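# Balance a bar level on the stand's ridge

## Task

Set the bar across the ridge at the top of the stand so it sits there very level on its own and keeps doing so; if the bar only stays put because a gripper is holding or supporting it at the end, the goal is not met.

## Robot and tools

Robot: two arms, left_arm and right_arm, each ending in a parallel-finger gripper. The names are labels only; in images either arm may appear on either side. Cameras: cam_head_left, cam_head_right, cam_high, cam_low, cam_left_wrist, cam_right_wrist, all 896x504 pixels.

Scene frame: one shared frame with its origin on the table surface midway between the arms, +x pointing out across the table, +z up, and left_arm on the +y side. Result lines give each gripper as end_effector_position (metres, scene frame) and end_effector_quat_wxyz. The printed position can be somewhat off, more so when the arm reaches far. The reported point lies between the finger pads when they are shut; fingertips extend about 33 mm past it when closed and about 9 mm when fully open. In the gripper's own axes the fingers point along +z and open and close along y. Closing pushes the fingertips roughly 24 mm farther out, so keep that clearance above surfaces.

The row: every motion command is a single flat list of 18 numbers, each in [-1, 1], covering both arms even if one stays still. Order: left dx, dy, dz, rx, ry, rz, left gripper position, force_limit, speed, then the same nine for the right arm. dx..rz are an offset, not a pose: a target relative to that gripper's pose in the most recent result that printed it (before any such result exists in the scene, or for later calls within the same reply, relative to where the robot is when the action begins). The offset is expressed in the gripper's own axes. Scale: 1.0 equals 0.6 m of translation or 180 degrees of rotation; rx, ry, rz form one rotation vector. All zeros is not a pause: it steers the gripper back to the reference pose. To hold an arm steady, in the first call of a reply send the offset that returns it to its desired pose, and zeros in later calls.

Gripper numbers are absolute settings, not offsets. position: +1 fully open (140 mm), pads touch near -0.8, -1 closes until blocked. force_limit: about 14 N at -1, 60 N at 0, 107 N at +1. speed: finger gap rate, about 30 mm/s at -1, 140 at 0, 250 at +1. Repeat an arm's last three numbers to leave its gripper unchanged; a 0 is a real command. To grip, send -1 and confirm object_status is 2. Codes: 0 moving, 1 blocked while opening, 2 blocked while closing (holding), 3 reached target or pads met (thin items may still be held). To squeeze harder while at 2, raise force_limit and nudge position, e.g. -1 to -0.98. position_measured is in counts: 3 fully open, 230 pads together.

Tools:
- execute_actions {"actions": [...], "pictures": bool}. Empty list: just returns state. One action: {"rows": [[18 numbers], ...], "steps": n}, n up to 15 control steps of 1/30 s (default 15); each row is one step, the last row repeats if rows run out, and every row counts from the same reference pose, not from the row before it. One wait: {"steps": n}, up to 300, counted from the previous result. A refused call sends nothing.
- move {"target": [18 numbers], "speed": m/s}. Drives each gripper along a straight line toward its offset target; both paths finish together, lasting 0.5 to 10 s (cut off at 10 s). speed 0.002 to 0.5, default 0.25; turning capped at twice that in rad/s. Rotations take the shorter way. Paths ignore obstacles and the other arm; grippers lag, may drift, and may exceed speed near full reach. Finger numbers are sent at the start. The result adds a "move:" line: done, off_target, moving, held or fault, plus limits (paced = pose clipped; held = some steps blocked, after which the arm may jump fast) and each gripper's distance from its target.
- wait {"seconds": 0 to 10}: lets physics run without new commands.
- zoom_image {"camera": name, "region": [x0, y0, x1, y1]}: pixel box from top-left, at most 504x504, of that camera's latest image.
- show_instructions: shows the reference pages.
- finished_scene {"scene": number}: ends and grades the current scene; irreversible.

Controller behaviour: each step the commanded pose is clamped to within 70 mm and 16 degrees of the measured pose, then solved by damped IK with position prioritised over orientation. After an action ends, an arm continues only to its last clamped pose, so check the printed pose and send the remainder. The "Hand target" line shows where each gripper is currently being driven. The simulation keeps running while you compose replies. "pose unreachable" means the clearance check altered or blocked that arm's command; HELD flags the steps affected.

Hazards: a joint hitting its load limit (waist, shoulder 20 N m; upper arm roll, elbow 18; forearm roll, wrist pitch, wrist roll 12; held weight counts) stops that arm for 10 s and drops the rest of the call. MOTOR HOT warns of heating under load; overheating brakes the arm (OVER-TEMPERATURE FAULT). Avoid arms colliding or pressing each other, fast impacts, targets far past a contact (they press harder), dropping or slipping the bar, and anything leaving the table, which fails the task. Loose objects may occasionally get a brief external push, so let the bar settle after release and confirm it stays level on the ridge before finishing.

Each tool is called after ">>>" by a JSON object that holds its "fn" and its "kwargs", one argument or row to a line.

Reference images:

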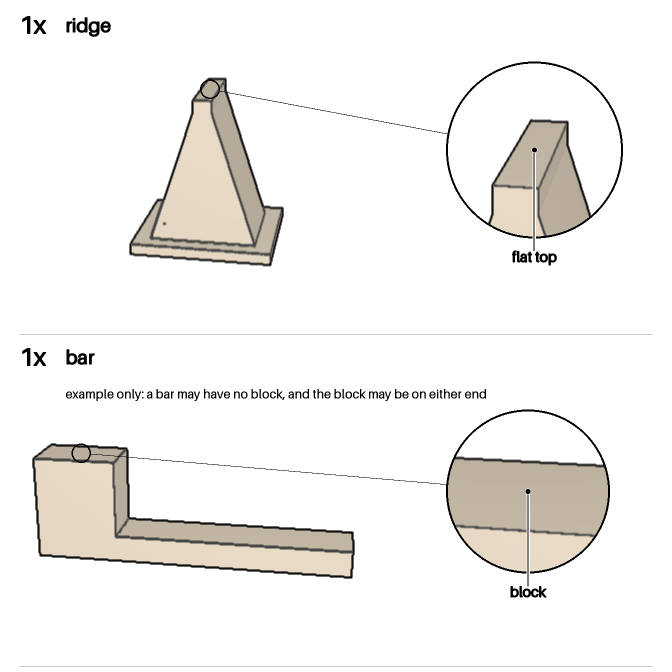

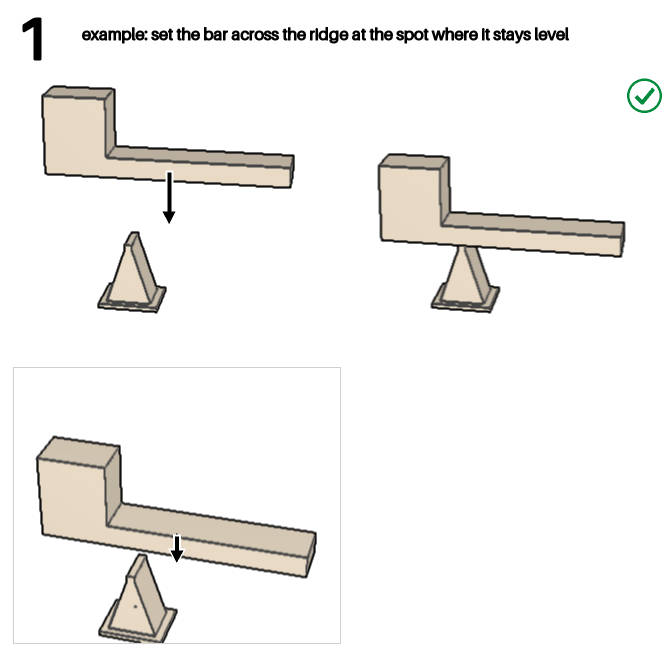

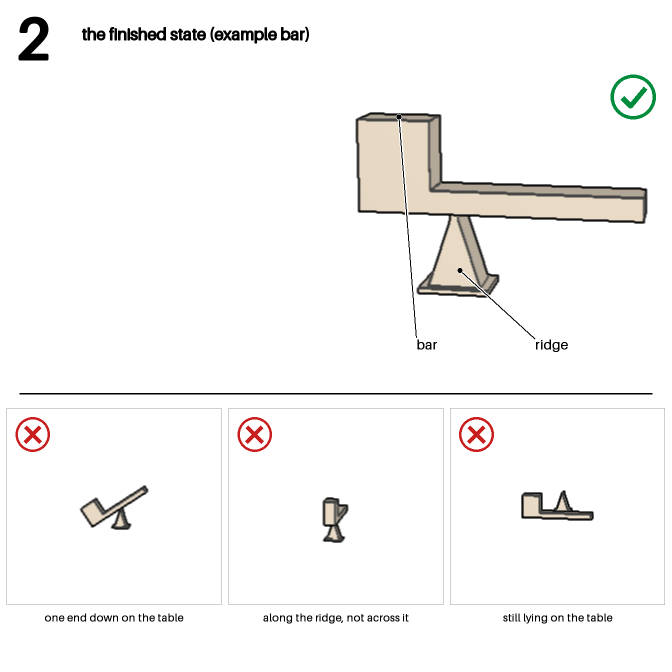

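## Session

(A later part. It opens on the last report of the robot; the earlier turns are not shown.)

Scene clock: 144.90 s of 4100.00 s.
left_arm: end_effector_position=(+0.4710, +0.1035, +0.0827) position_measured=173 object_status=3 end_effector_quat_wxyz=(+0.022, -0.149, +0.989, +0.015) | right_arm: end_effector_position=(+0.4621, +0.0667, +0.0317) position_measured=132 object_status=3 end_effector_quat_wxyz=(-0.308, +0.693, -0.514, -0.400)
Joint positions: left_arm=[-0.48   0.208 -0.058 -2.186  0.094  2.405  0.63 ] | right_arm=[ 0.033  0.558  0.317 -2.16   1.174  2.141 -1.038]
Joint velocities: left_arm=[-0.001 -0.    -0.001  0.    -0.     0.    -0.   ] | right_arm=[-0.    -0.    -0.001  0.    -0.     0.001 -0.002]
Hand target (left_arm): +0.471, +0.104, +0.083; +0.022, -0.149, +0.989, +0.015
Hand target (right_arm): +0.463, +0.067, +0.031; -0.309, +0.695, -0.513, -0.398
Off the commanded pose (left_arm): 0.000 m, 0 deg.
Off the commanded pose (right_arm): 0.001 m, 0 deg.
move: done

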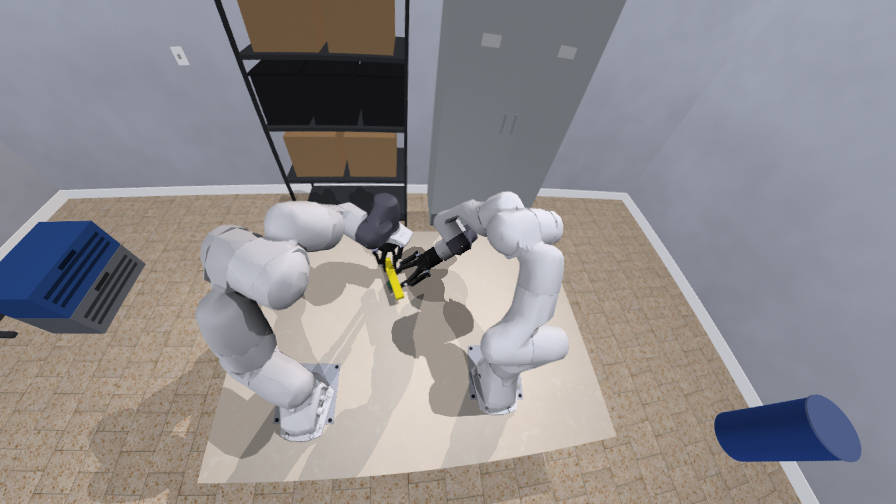

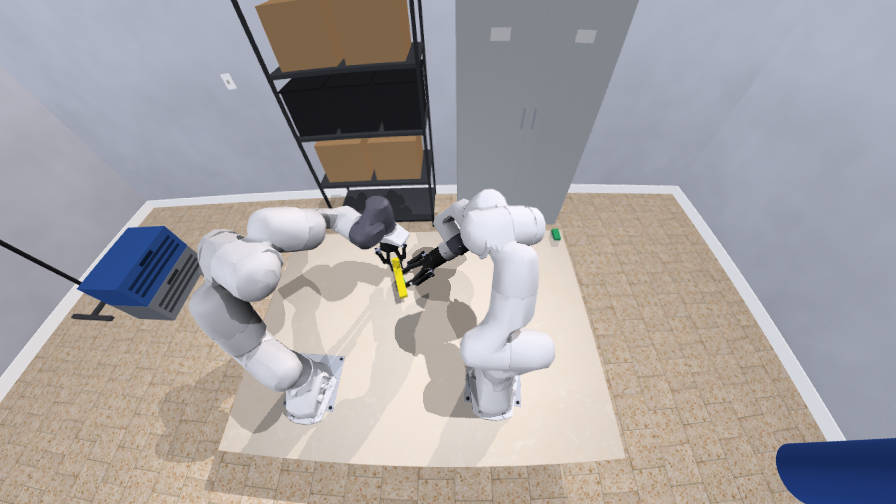

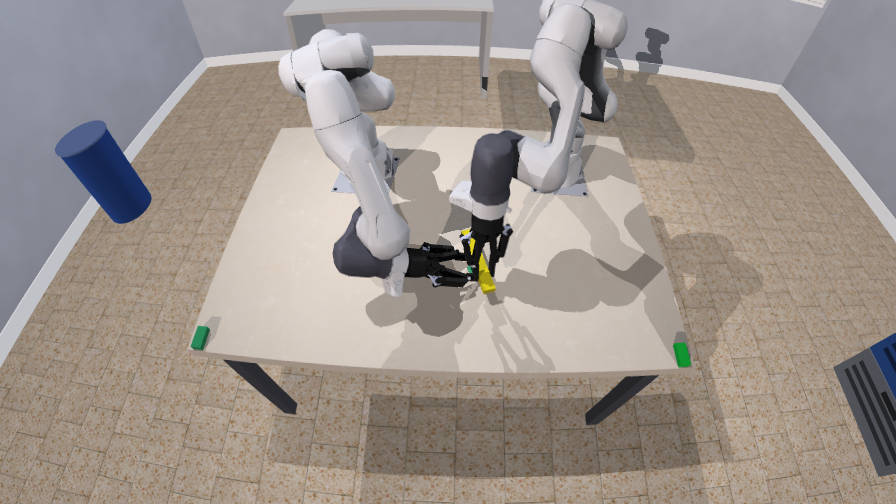

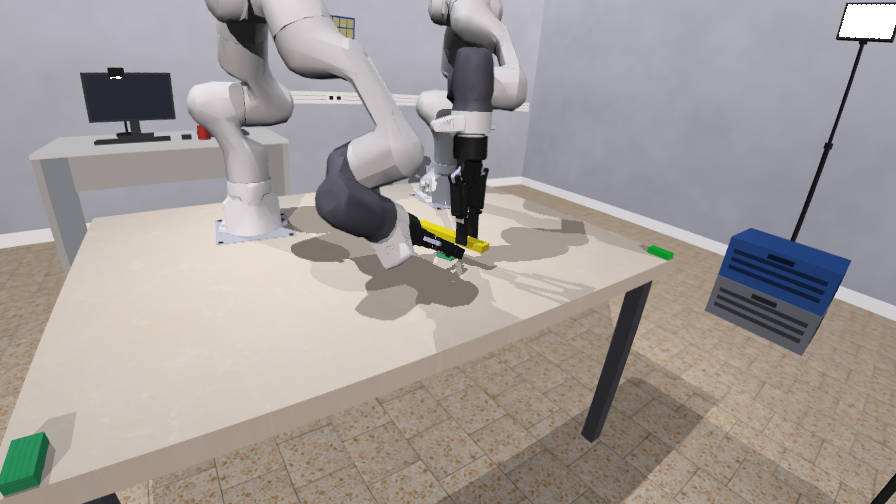

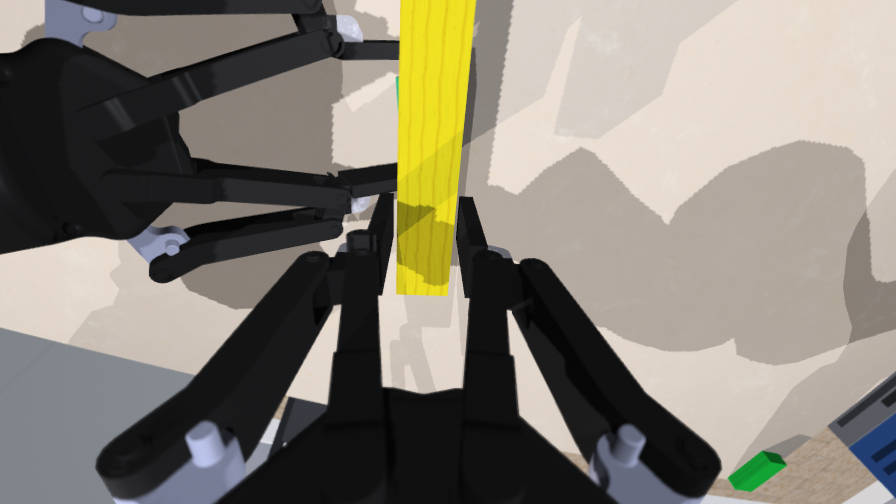

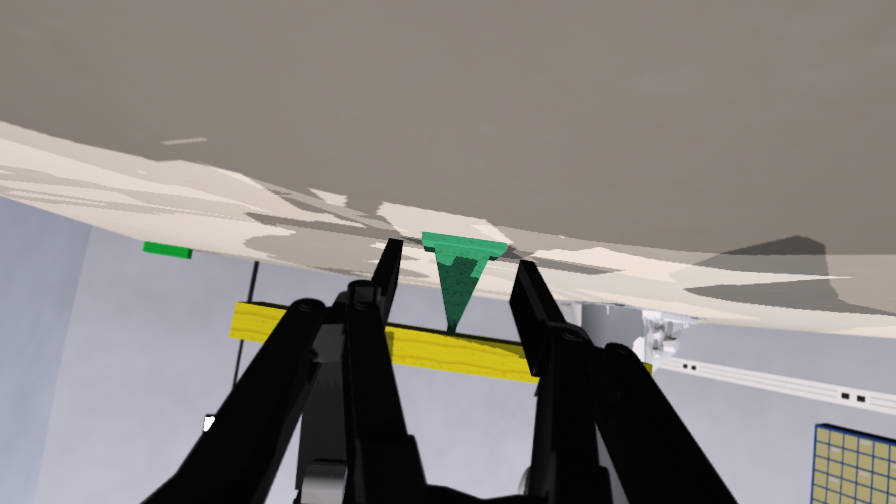

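>>> {"fn": "move", "kwargs": {
  "target": [0,0,0,0,0,0,0.1,-0.3,-1, 0.006,0,0.0035,0,0,0,-0.03,0,0],
  "speed": 0.01
}}

>>> {"fn": "move", "kwargs": {
  "target": [0,0,-0.12,0,0,0,0.1,-0.3,-1, 0,0,0,0,0,0,-0.03,0,0],
  "speed": 0.05
}}

>>> {"fn": "zoom_image", "kwargs": {
  "camera": "cam_right_wrist",
  "region": [200,200,700,420]
}}

Scene clock: 148.73 s of 4100.00 s.
left_arm: end_effector_position=(+0.4710, +0.1035, +0.0827) position_measured=117 object_status=0 end_effector_quat_wxyz=(+0.022, -0.149, +0.989, +0.015) | right_arm: end_effector_position=(+0.4613, +0.0669, +0.0290) position_measured=132 object_status=3 end_effector_quat_wxyz=(-0.308, +0.693, -0.514, -0.401)
Joint positions: left_arm=[-0.48   0.208 -0.058 -2.186  0.094  2.405  0.63 ] | right_arm=[ 0.033  0.566  0.317 -2.158  1.174  2.141 -1.041]
Joint velocities: left_arm=[-0.    -0.001 -0.001  0.001 -0.001  0.     0.001] | right_arm=[ 0.001 -0.    -0.001  0.001  0.     0.    -0.   ]
Hand target (left_arm): +0.471, +0.104, +0.083; +0.022, -0.149, +0.989, +0.015
Hand target (right_arm): +0.462, +0.067, +0.027; -0.308, +0.694, -0.514, -0.400
Off the commanded pose (left_arm): 0.000 m, 0 deg.
Off the commanded pose (right_arm): 0.002 m, 0 deg.
move: done

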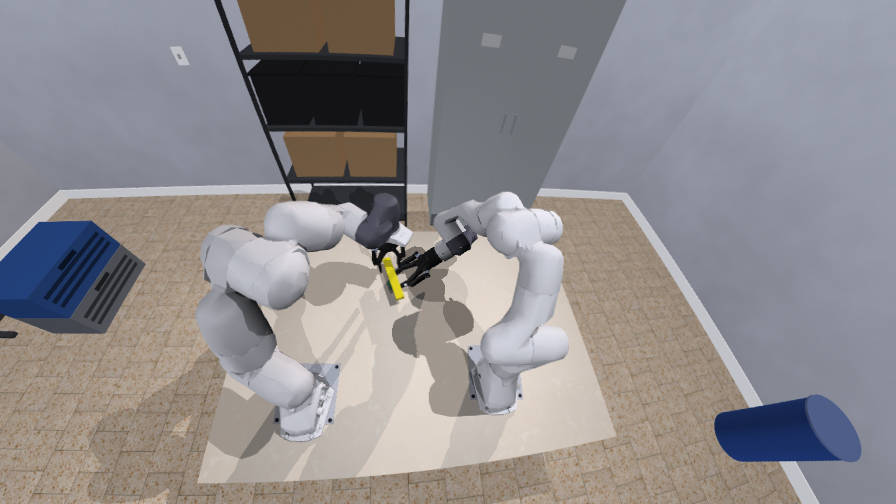

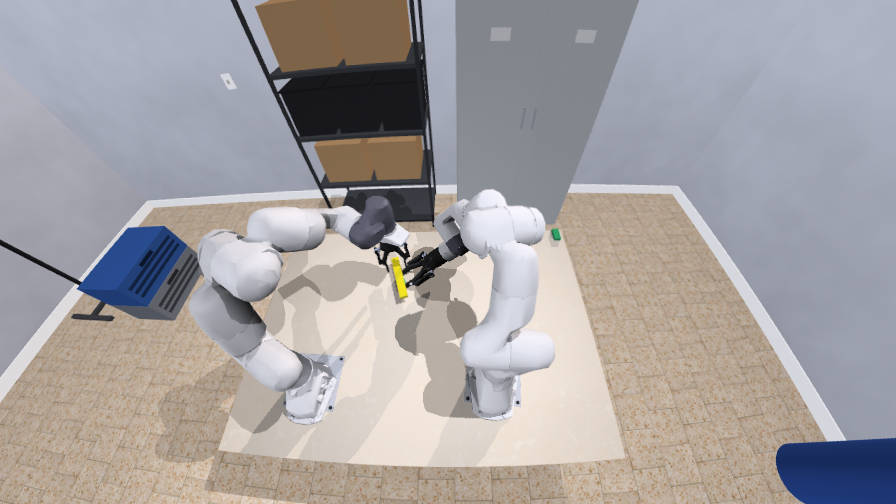

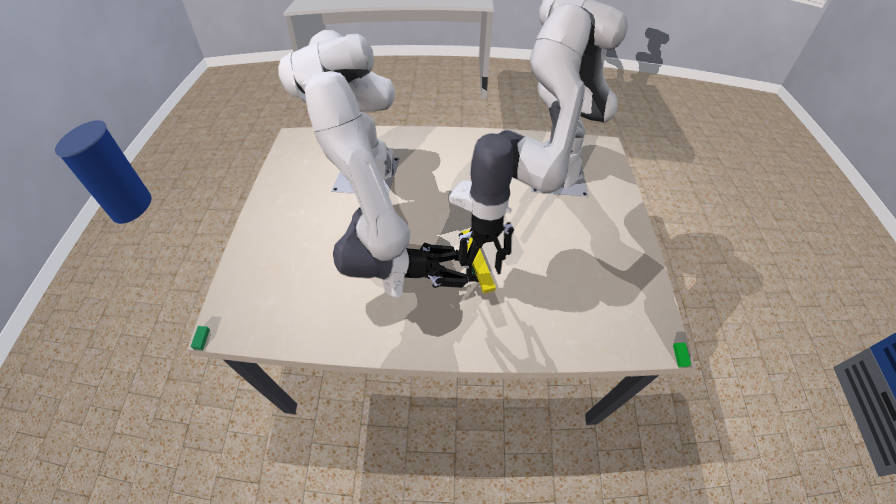

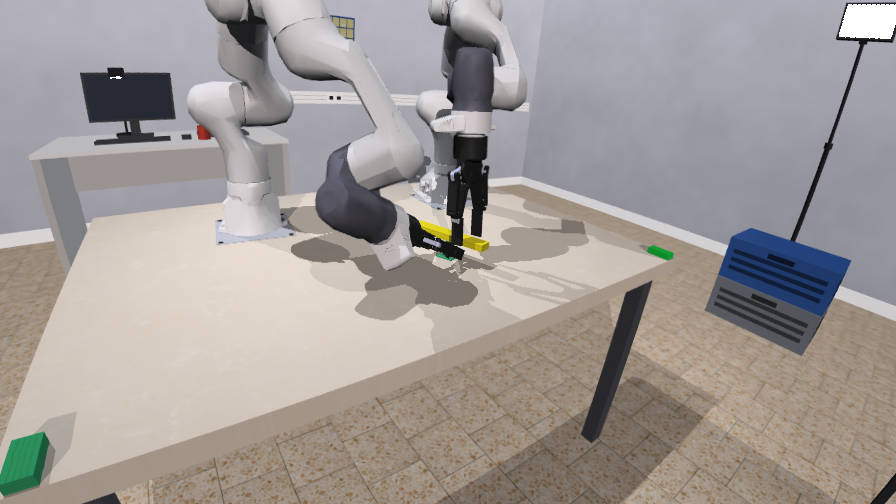

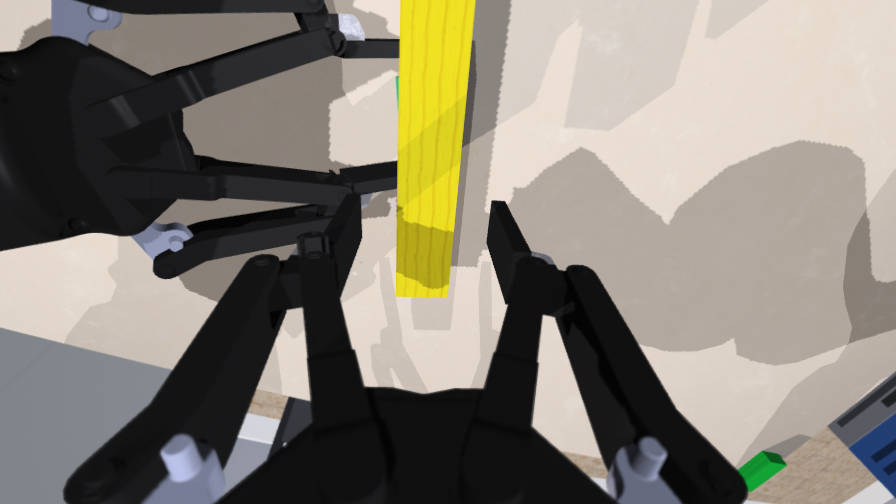

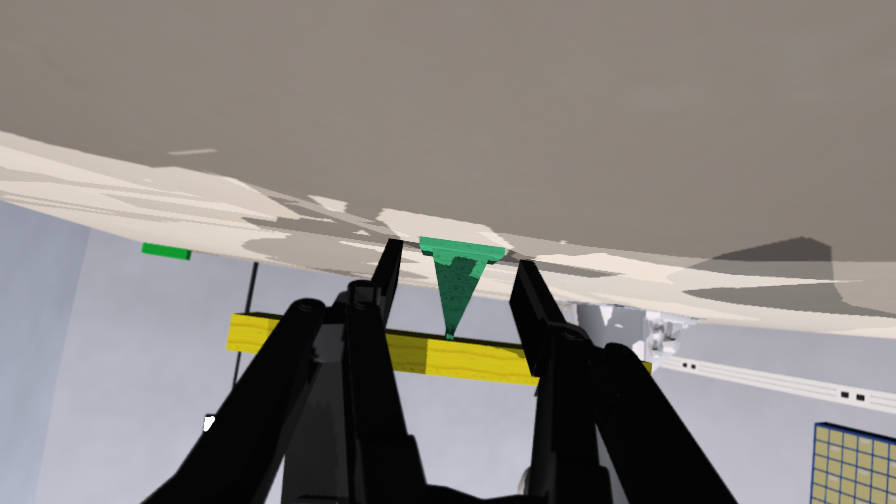

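Scene clock: 150.60 s of 4100.00 s.
left_arm: end_effector_position=(+0.4689, +0.1022, +0.1549) position_measured=117 object_status=3 end_effector_quat_wxyz=(+0.024, -0.150, +0.988, +0.015) | right_arm: end_effector_position=(+0.4613, +0.0670, +0.0290) position_measured=132 object_status=3 end_effector_quat_wxyz=(-0.308, +0.693, -0.514, -0.401)
Joint positions: left_arm=[-0.48   0.091 -0.066 -2.135  0.076  2.24   0.64 ] | right_arm=[ 0.033  0.566  0.317 -2.158  1.174  2.141 -1.041]
Joint velocities: left_arm=[-0.    -0.    -0.001  0.001  0.001 -0.011  0.001] | right_arm=[ 0.001  0.001  0.     0.001  0.    -0.     0.   ]
Hand target (left_arm): +0.467, +0.101, +0.155; +0.022, -0.148, +0.989, +0.015
Hand target (right_arm): +0.461, +0.067, +0.029; -0.308, +0.693, -0.514, -0.401
Off the commanded pose (left_arm): 0.001 m, 0 deg.
Off the commanded pose (right_arm): 0.000 m, 0 deg.
move: done

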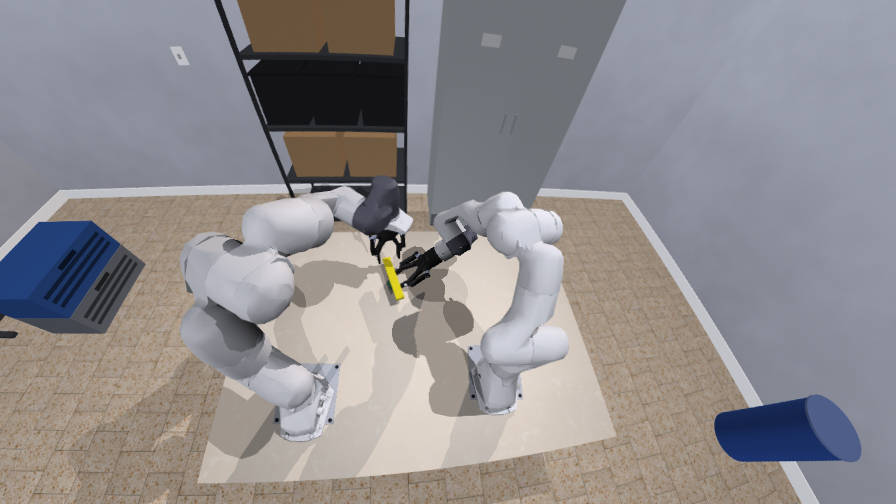

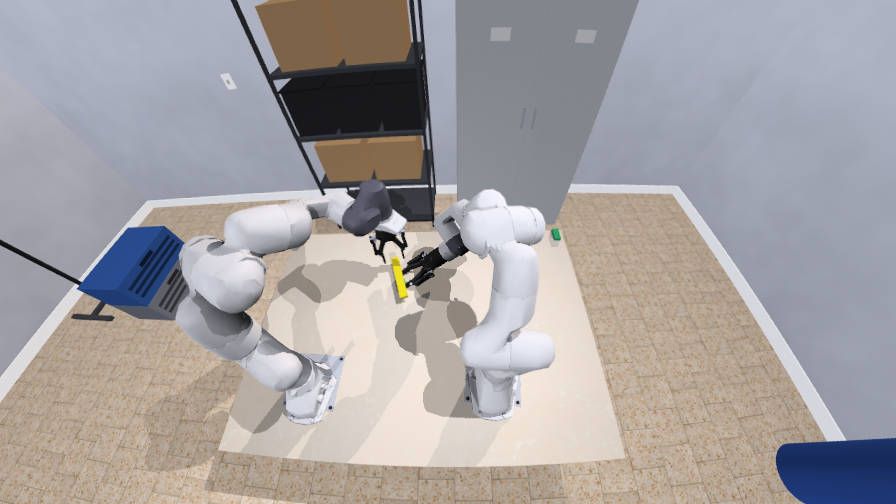

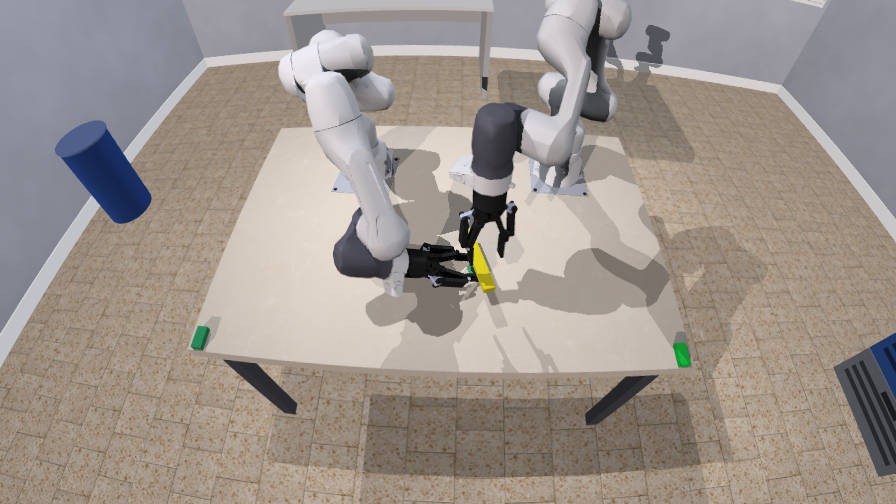

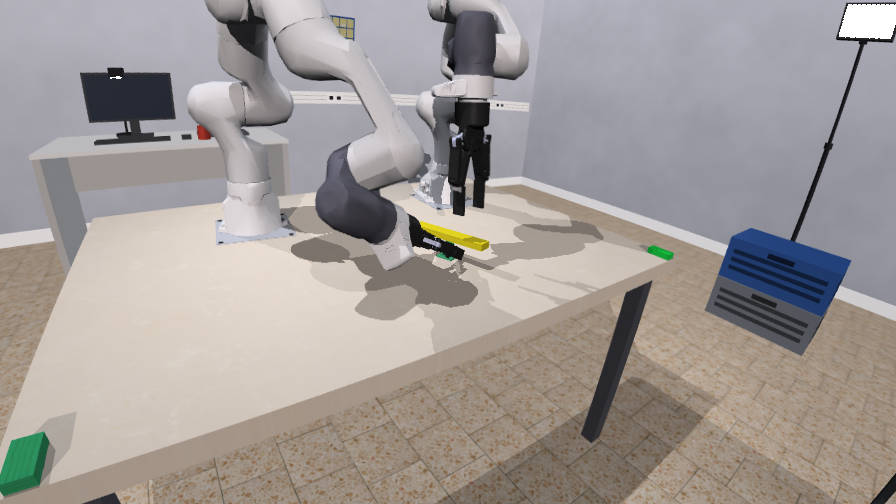

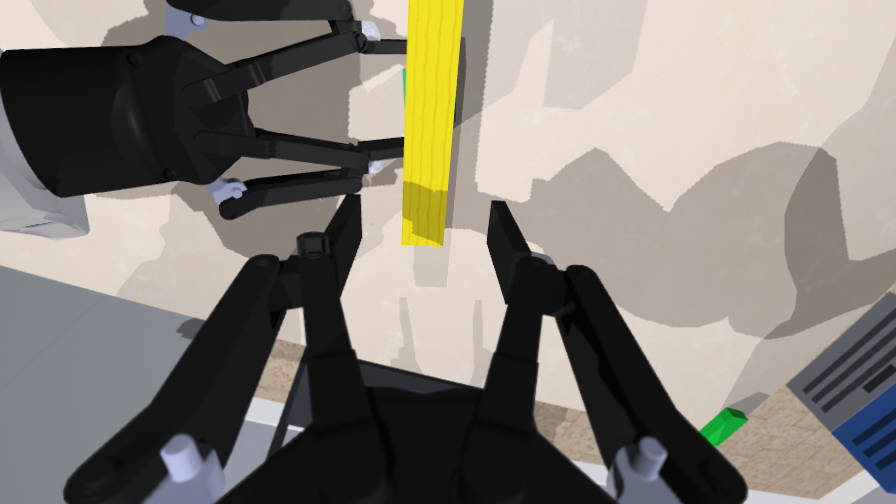

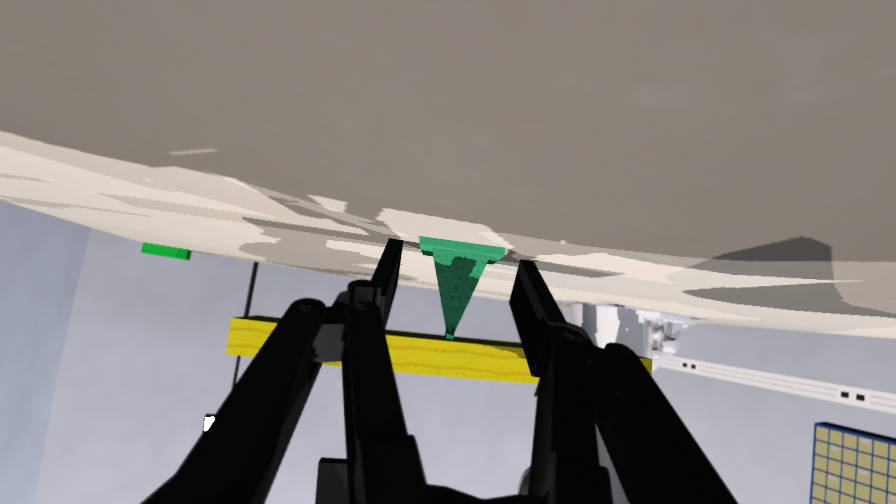

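Region (200, 200, 700, 420) of cam_right_wrist's 896x504 image, scaled by 1.008, with more detail than that image has; it fills the top 222 rows of this view, and the rest is white.

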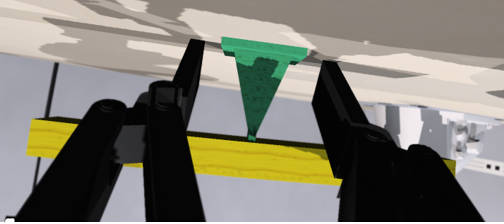

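It's rocking slightly; watch.

>>> {"fn": "wait", "kwargs": {
  "seconds": 2
}}

>>> {"fn": "wait", "kwargs": {
  "seconds": 1
}}

Scene clock: 153.97 s of 4100.00 s.
left_arm: end_effector_position=(+0.4684, +0.1025, +0.1547) position_measured=117 object_status=3 end_effector_quat_wxyz=(+0.023, -0.150, +0.988, +0.015) | right_arm: end_effector_position=(+0.4613, +0.0670, +0.0290) position_measured=132 object_status=3 end_effector_quat_wxyz=(-0.308, +0.693, -0.514, -0.401)
Joint positions: left_arm=[-0.48   0.091 -0.066 -2.135  0.076  2.238  0.64 ] | right_arm=[ 0.033  0.566  0.317 -2.158  1.174  2.141 -1.041]
Joint velocities: left_arm=[ 0.     0.001 -0.    -0.001 -0.     0.    -0.001] | right_arm=[-0.     0.001 -0.001  0.001  0.001 -0.001 -0.   ]
Hand target (left_arm): +0.467, +0.101, +0.155; +0.022, -0.148, +0.989, +0.015
Hand target (right_arm): +0.461, +0.067, +0.029; -0.308, +0.693, -0.514, -0.401
Off the commanded pose (left_arm): 0.002 m, 0 deg.
Off the commanded pose (right_arm): 0.000 m, 0 deg.
Steps of this call (steps 1 to 90: nothing new was sent; then 0.37 s passed at rest). Readings (end_effector_position | what the end effector reports):
1: left_arm (+0.4689, +0.1023, +0.1548) | right_arm (+0.4613, +0.0670, +0.0290) | left_arm position_measured=117 object_status=3 | right_arm position_measured=132 object_status=3
2: left_arm (+0.4688, +0.1023, +0.1548) | right_arm (+0.4613, +0.0670, +0.0290) | left_arm position_measured=117 object_status=3 | right_arm position_measured=132 object_status=3
4: left_arm (+0.4687, +0.1024, +0.1548) | right_arm (+0.4613, +0.0670, +0.0290) | left_arm position_measured=117 object_status=3 | right_arm position_measured=132 object_status=3
8: left_arm (+0.4686, +0.1025, +0.1547) | right_arm (+0.4613, +0.0670, +0.0290) | left_arm position_measured=117 object_status=3 | right_arm position_measured=132 object_status=3
90: the state above

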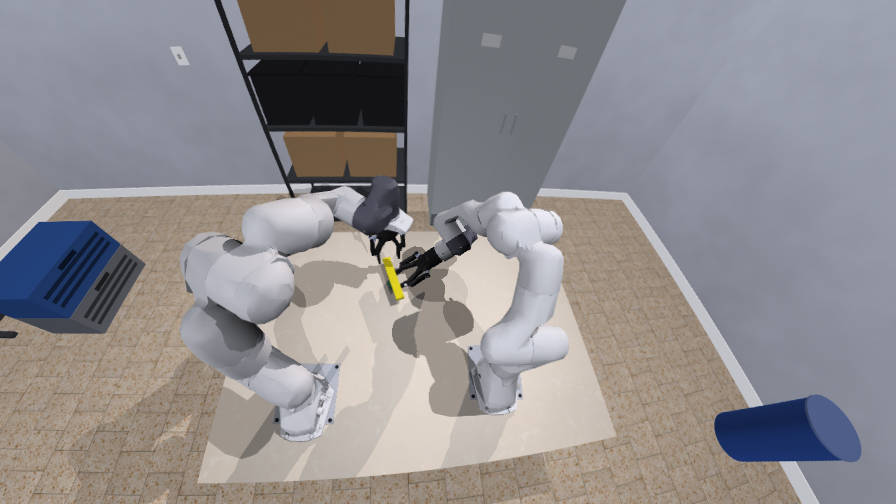

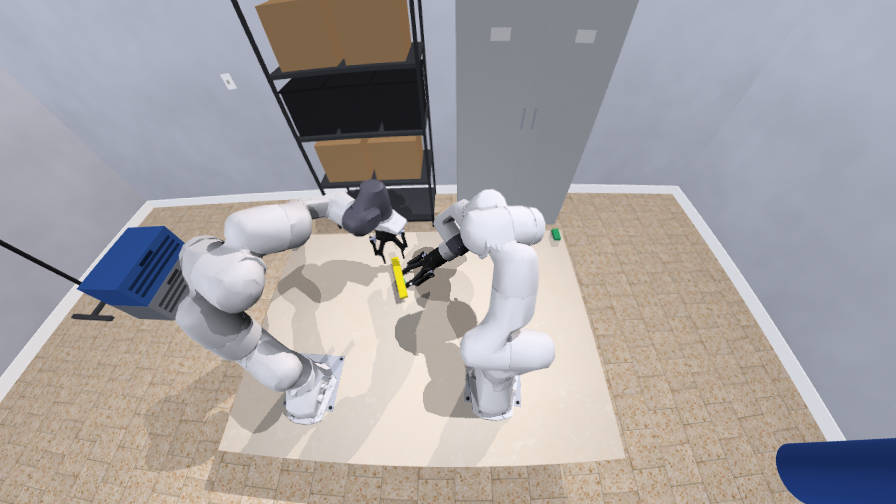

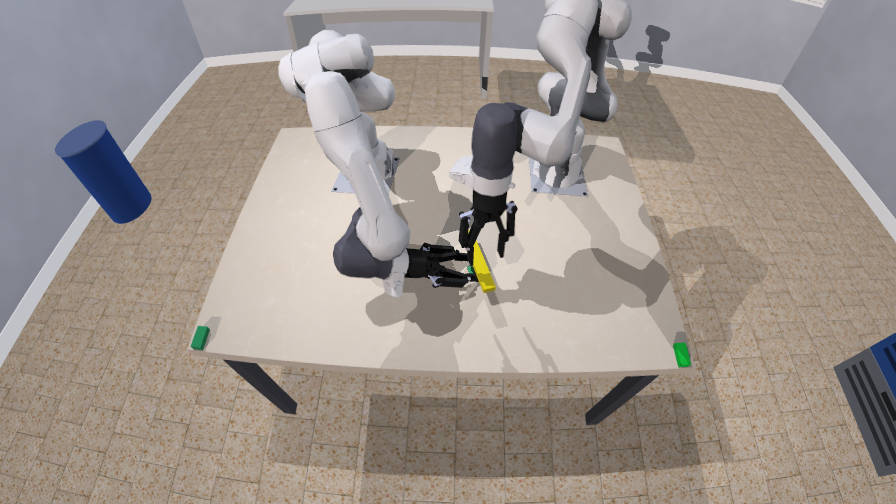

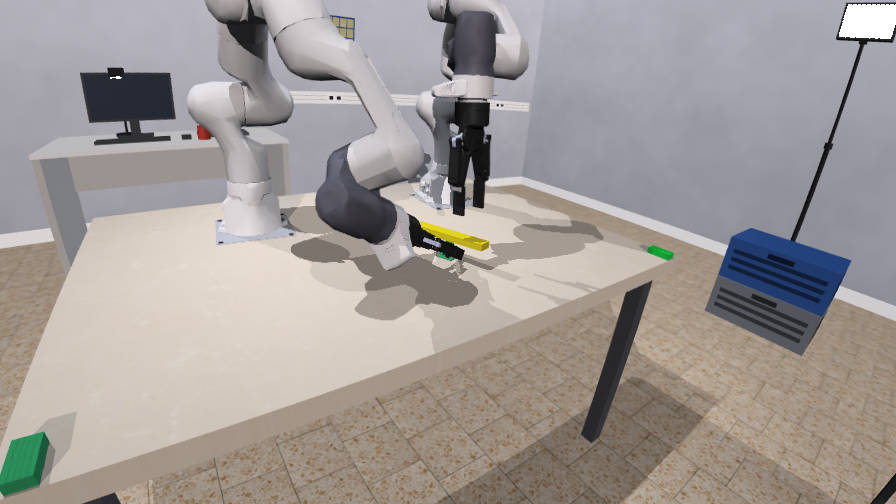

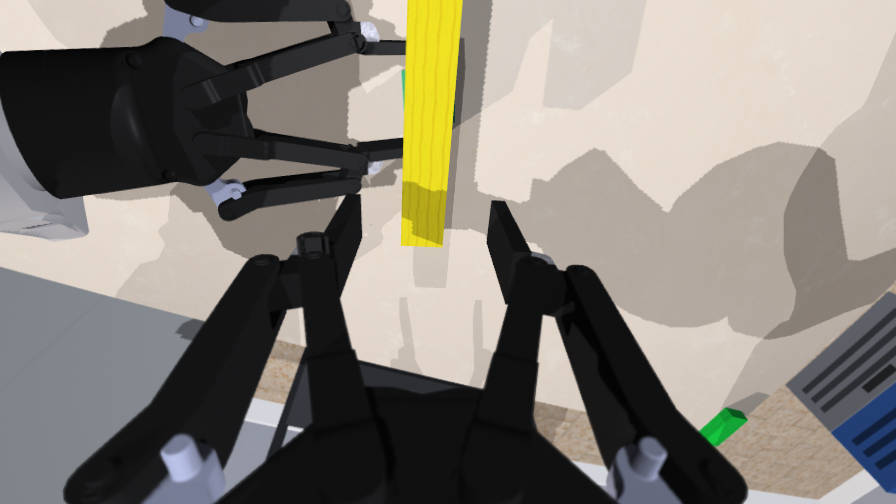

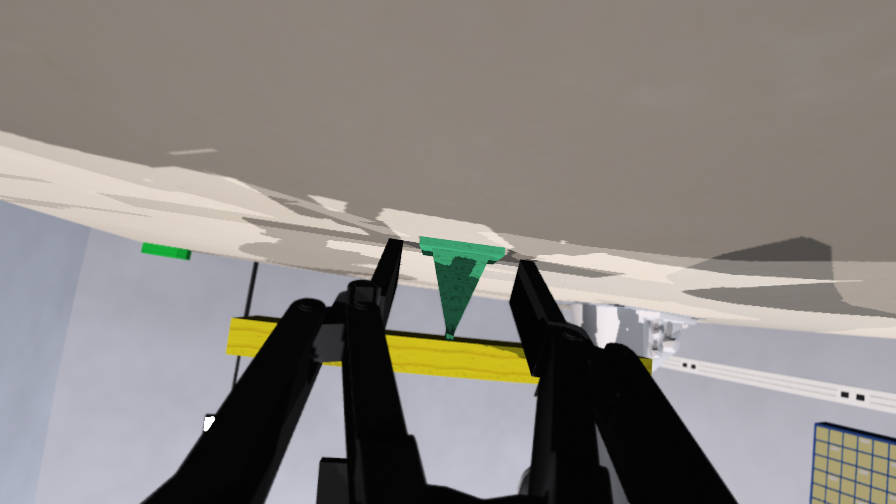

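Scene clock: 154.97 s of 4100.00 s.
left_arm: end_effector_position=(+0.4684, +0.1025, +0.1547) position_measured=117 object_status=3 end_effector_quat_wxyz=(+0.023, -0.150, +0.988, +0.015) | right_arm: end_effector_position=(+0.4613, +0.0670, +0.0290) position_measured=132 object_status=3 end_effector_quat_wxyz=(-0.308, +0.693, -0.514, -0.401)
Joint positions: left_arm=[-0.48   0.091 -0.066 -2.135  0.076  2.238  0.64 ] | right_arm=[ 0.033  0.566  0.317 -2.158  1.174  2.141 -1.041]
Joint velocities: left_arm=[ 0.001 -0.    -0.     0.     0.    -0.    -0.   ] | right_arm=[-0.002 -0.001  0.001 -0.001  0.002 -0.001 -0.001]
Hand target (left_arm): +0.467, +0.101, +0.155; +0.022, -0.148, +0.989, +0.015
Hand target (right_arm): +0.461, +0.067, +0.029; -0.308, +0.693, -0.514, -0.401
Off the commanded pose (left_arm): 0.002 m, 0 deg.
Off the commanded pose (right_arm): 0.000 m, 0 deg.
Steps of this call (steps 1 to 30: nothing new was sent). Readings (end_effector_position | what the end effector reports):
1: left_arm (+0.4684, +0.1025, +0.1547) | right_arm (+0.4613, +0.0670, +0.0290) | left_arm position_measured=117 object_status=3 | right_arm position_measured=132 object_status=3
2: left_arm (+0.4684, +0.1025, +0.1547) | right_arm (+0.4613, +0.0670, +0.0290) | left_arm position_measured=117 object_status=3 | right_arm position_measured=132 object_status=3
4: left_arm (+0.4684, +0.1025, +0.1547) | right_arm (+0.4613, +0.0670, +0.0290) | left_arm position_measured=117 object_status=3 | right_arm position_measured=132 object_status=3
8: left_arm (+0.4684, +0.1025, +0.1547) | right_arm (+0.4613, +0.0670, +0.0290) | left_arm position_measured=117 object_status=3 | right_arm position_measured=132 object_status=3
30: the state above

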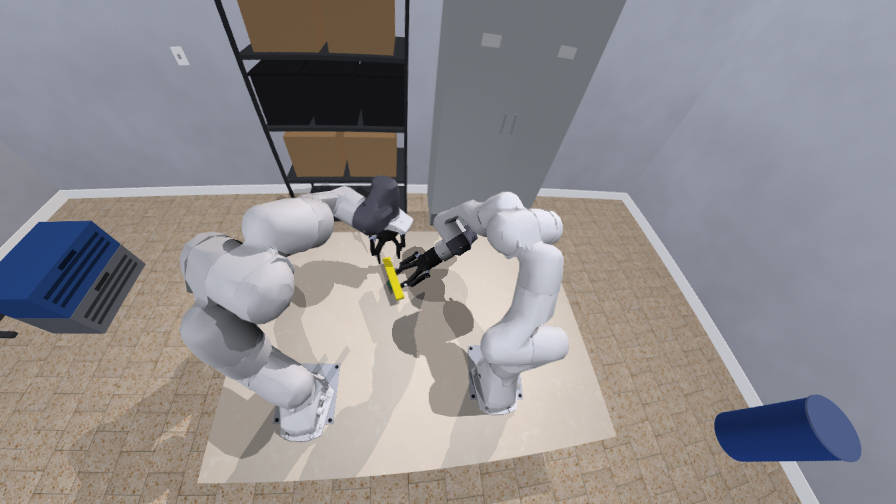

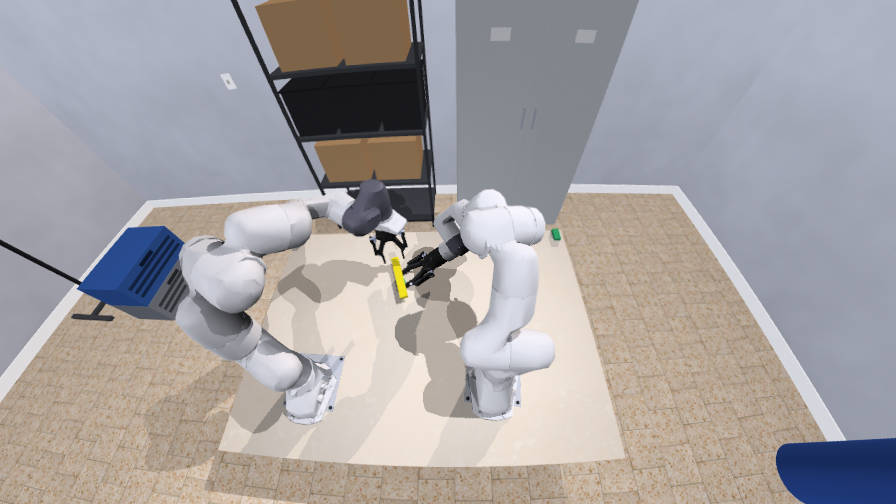

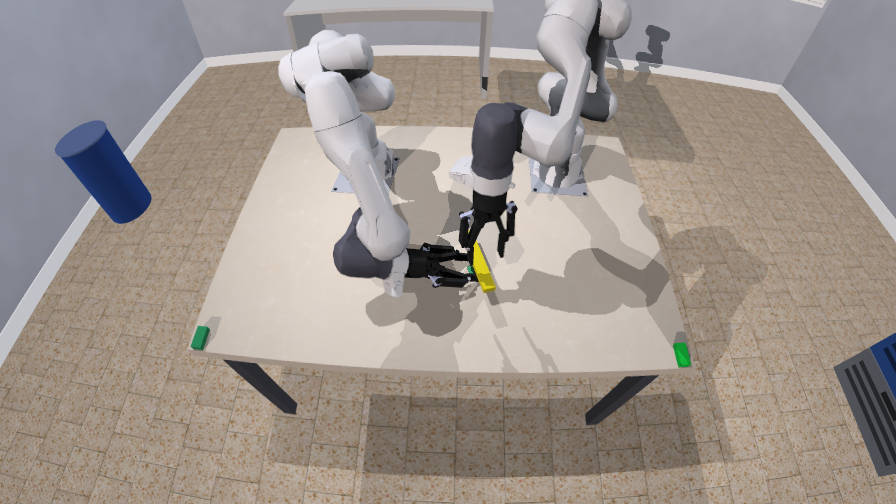

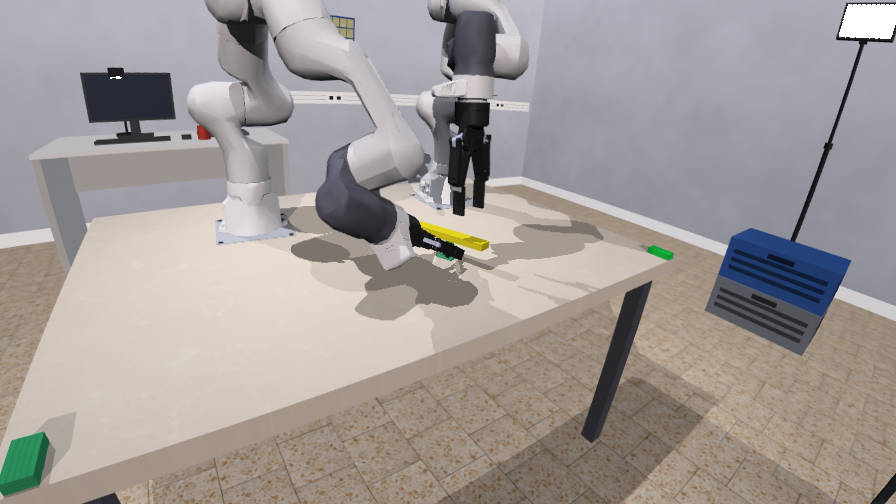

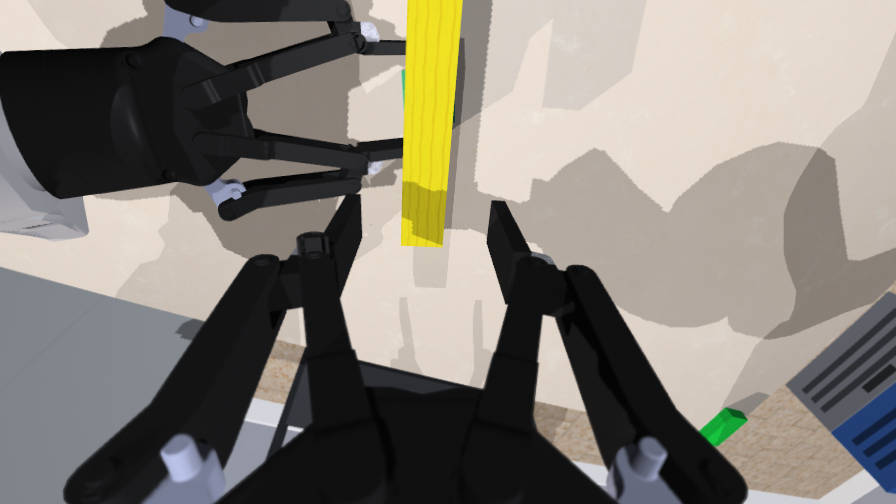

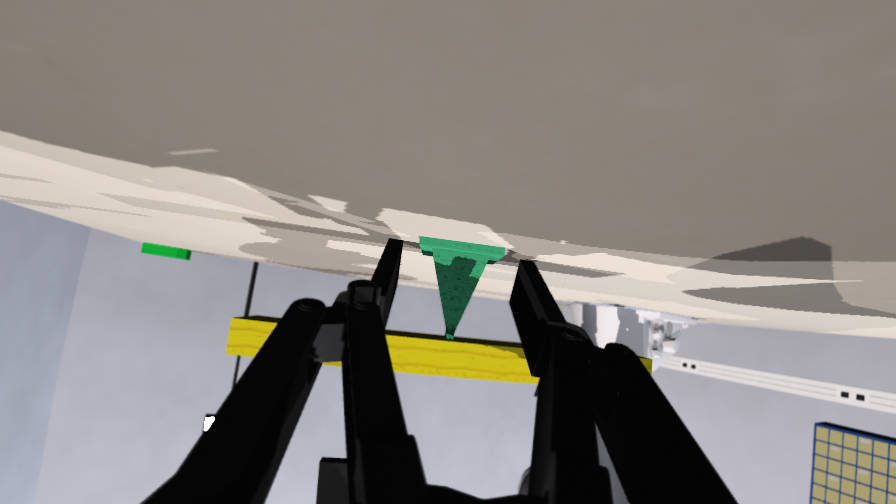

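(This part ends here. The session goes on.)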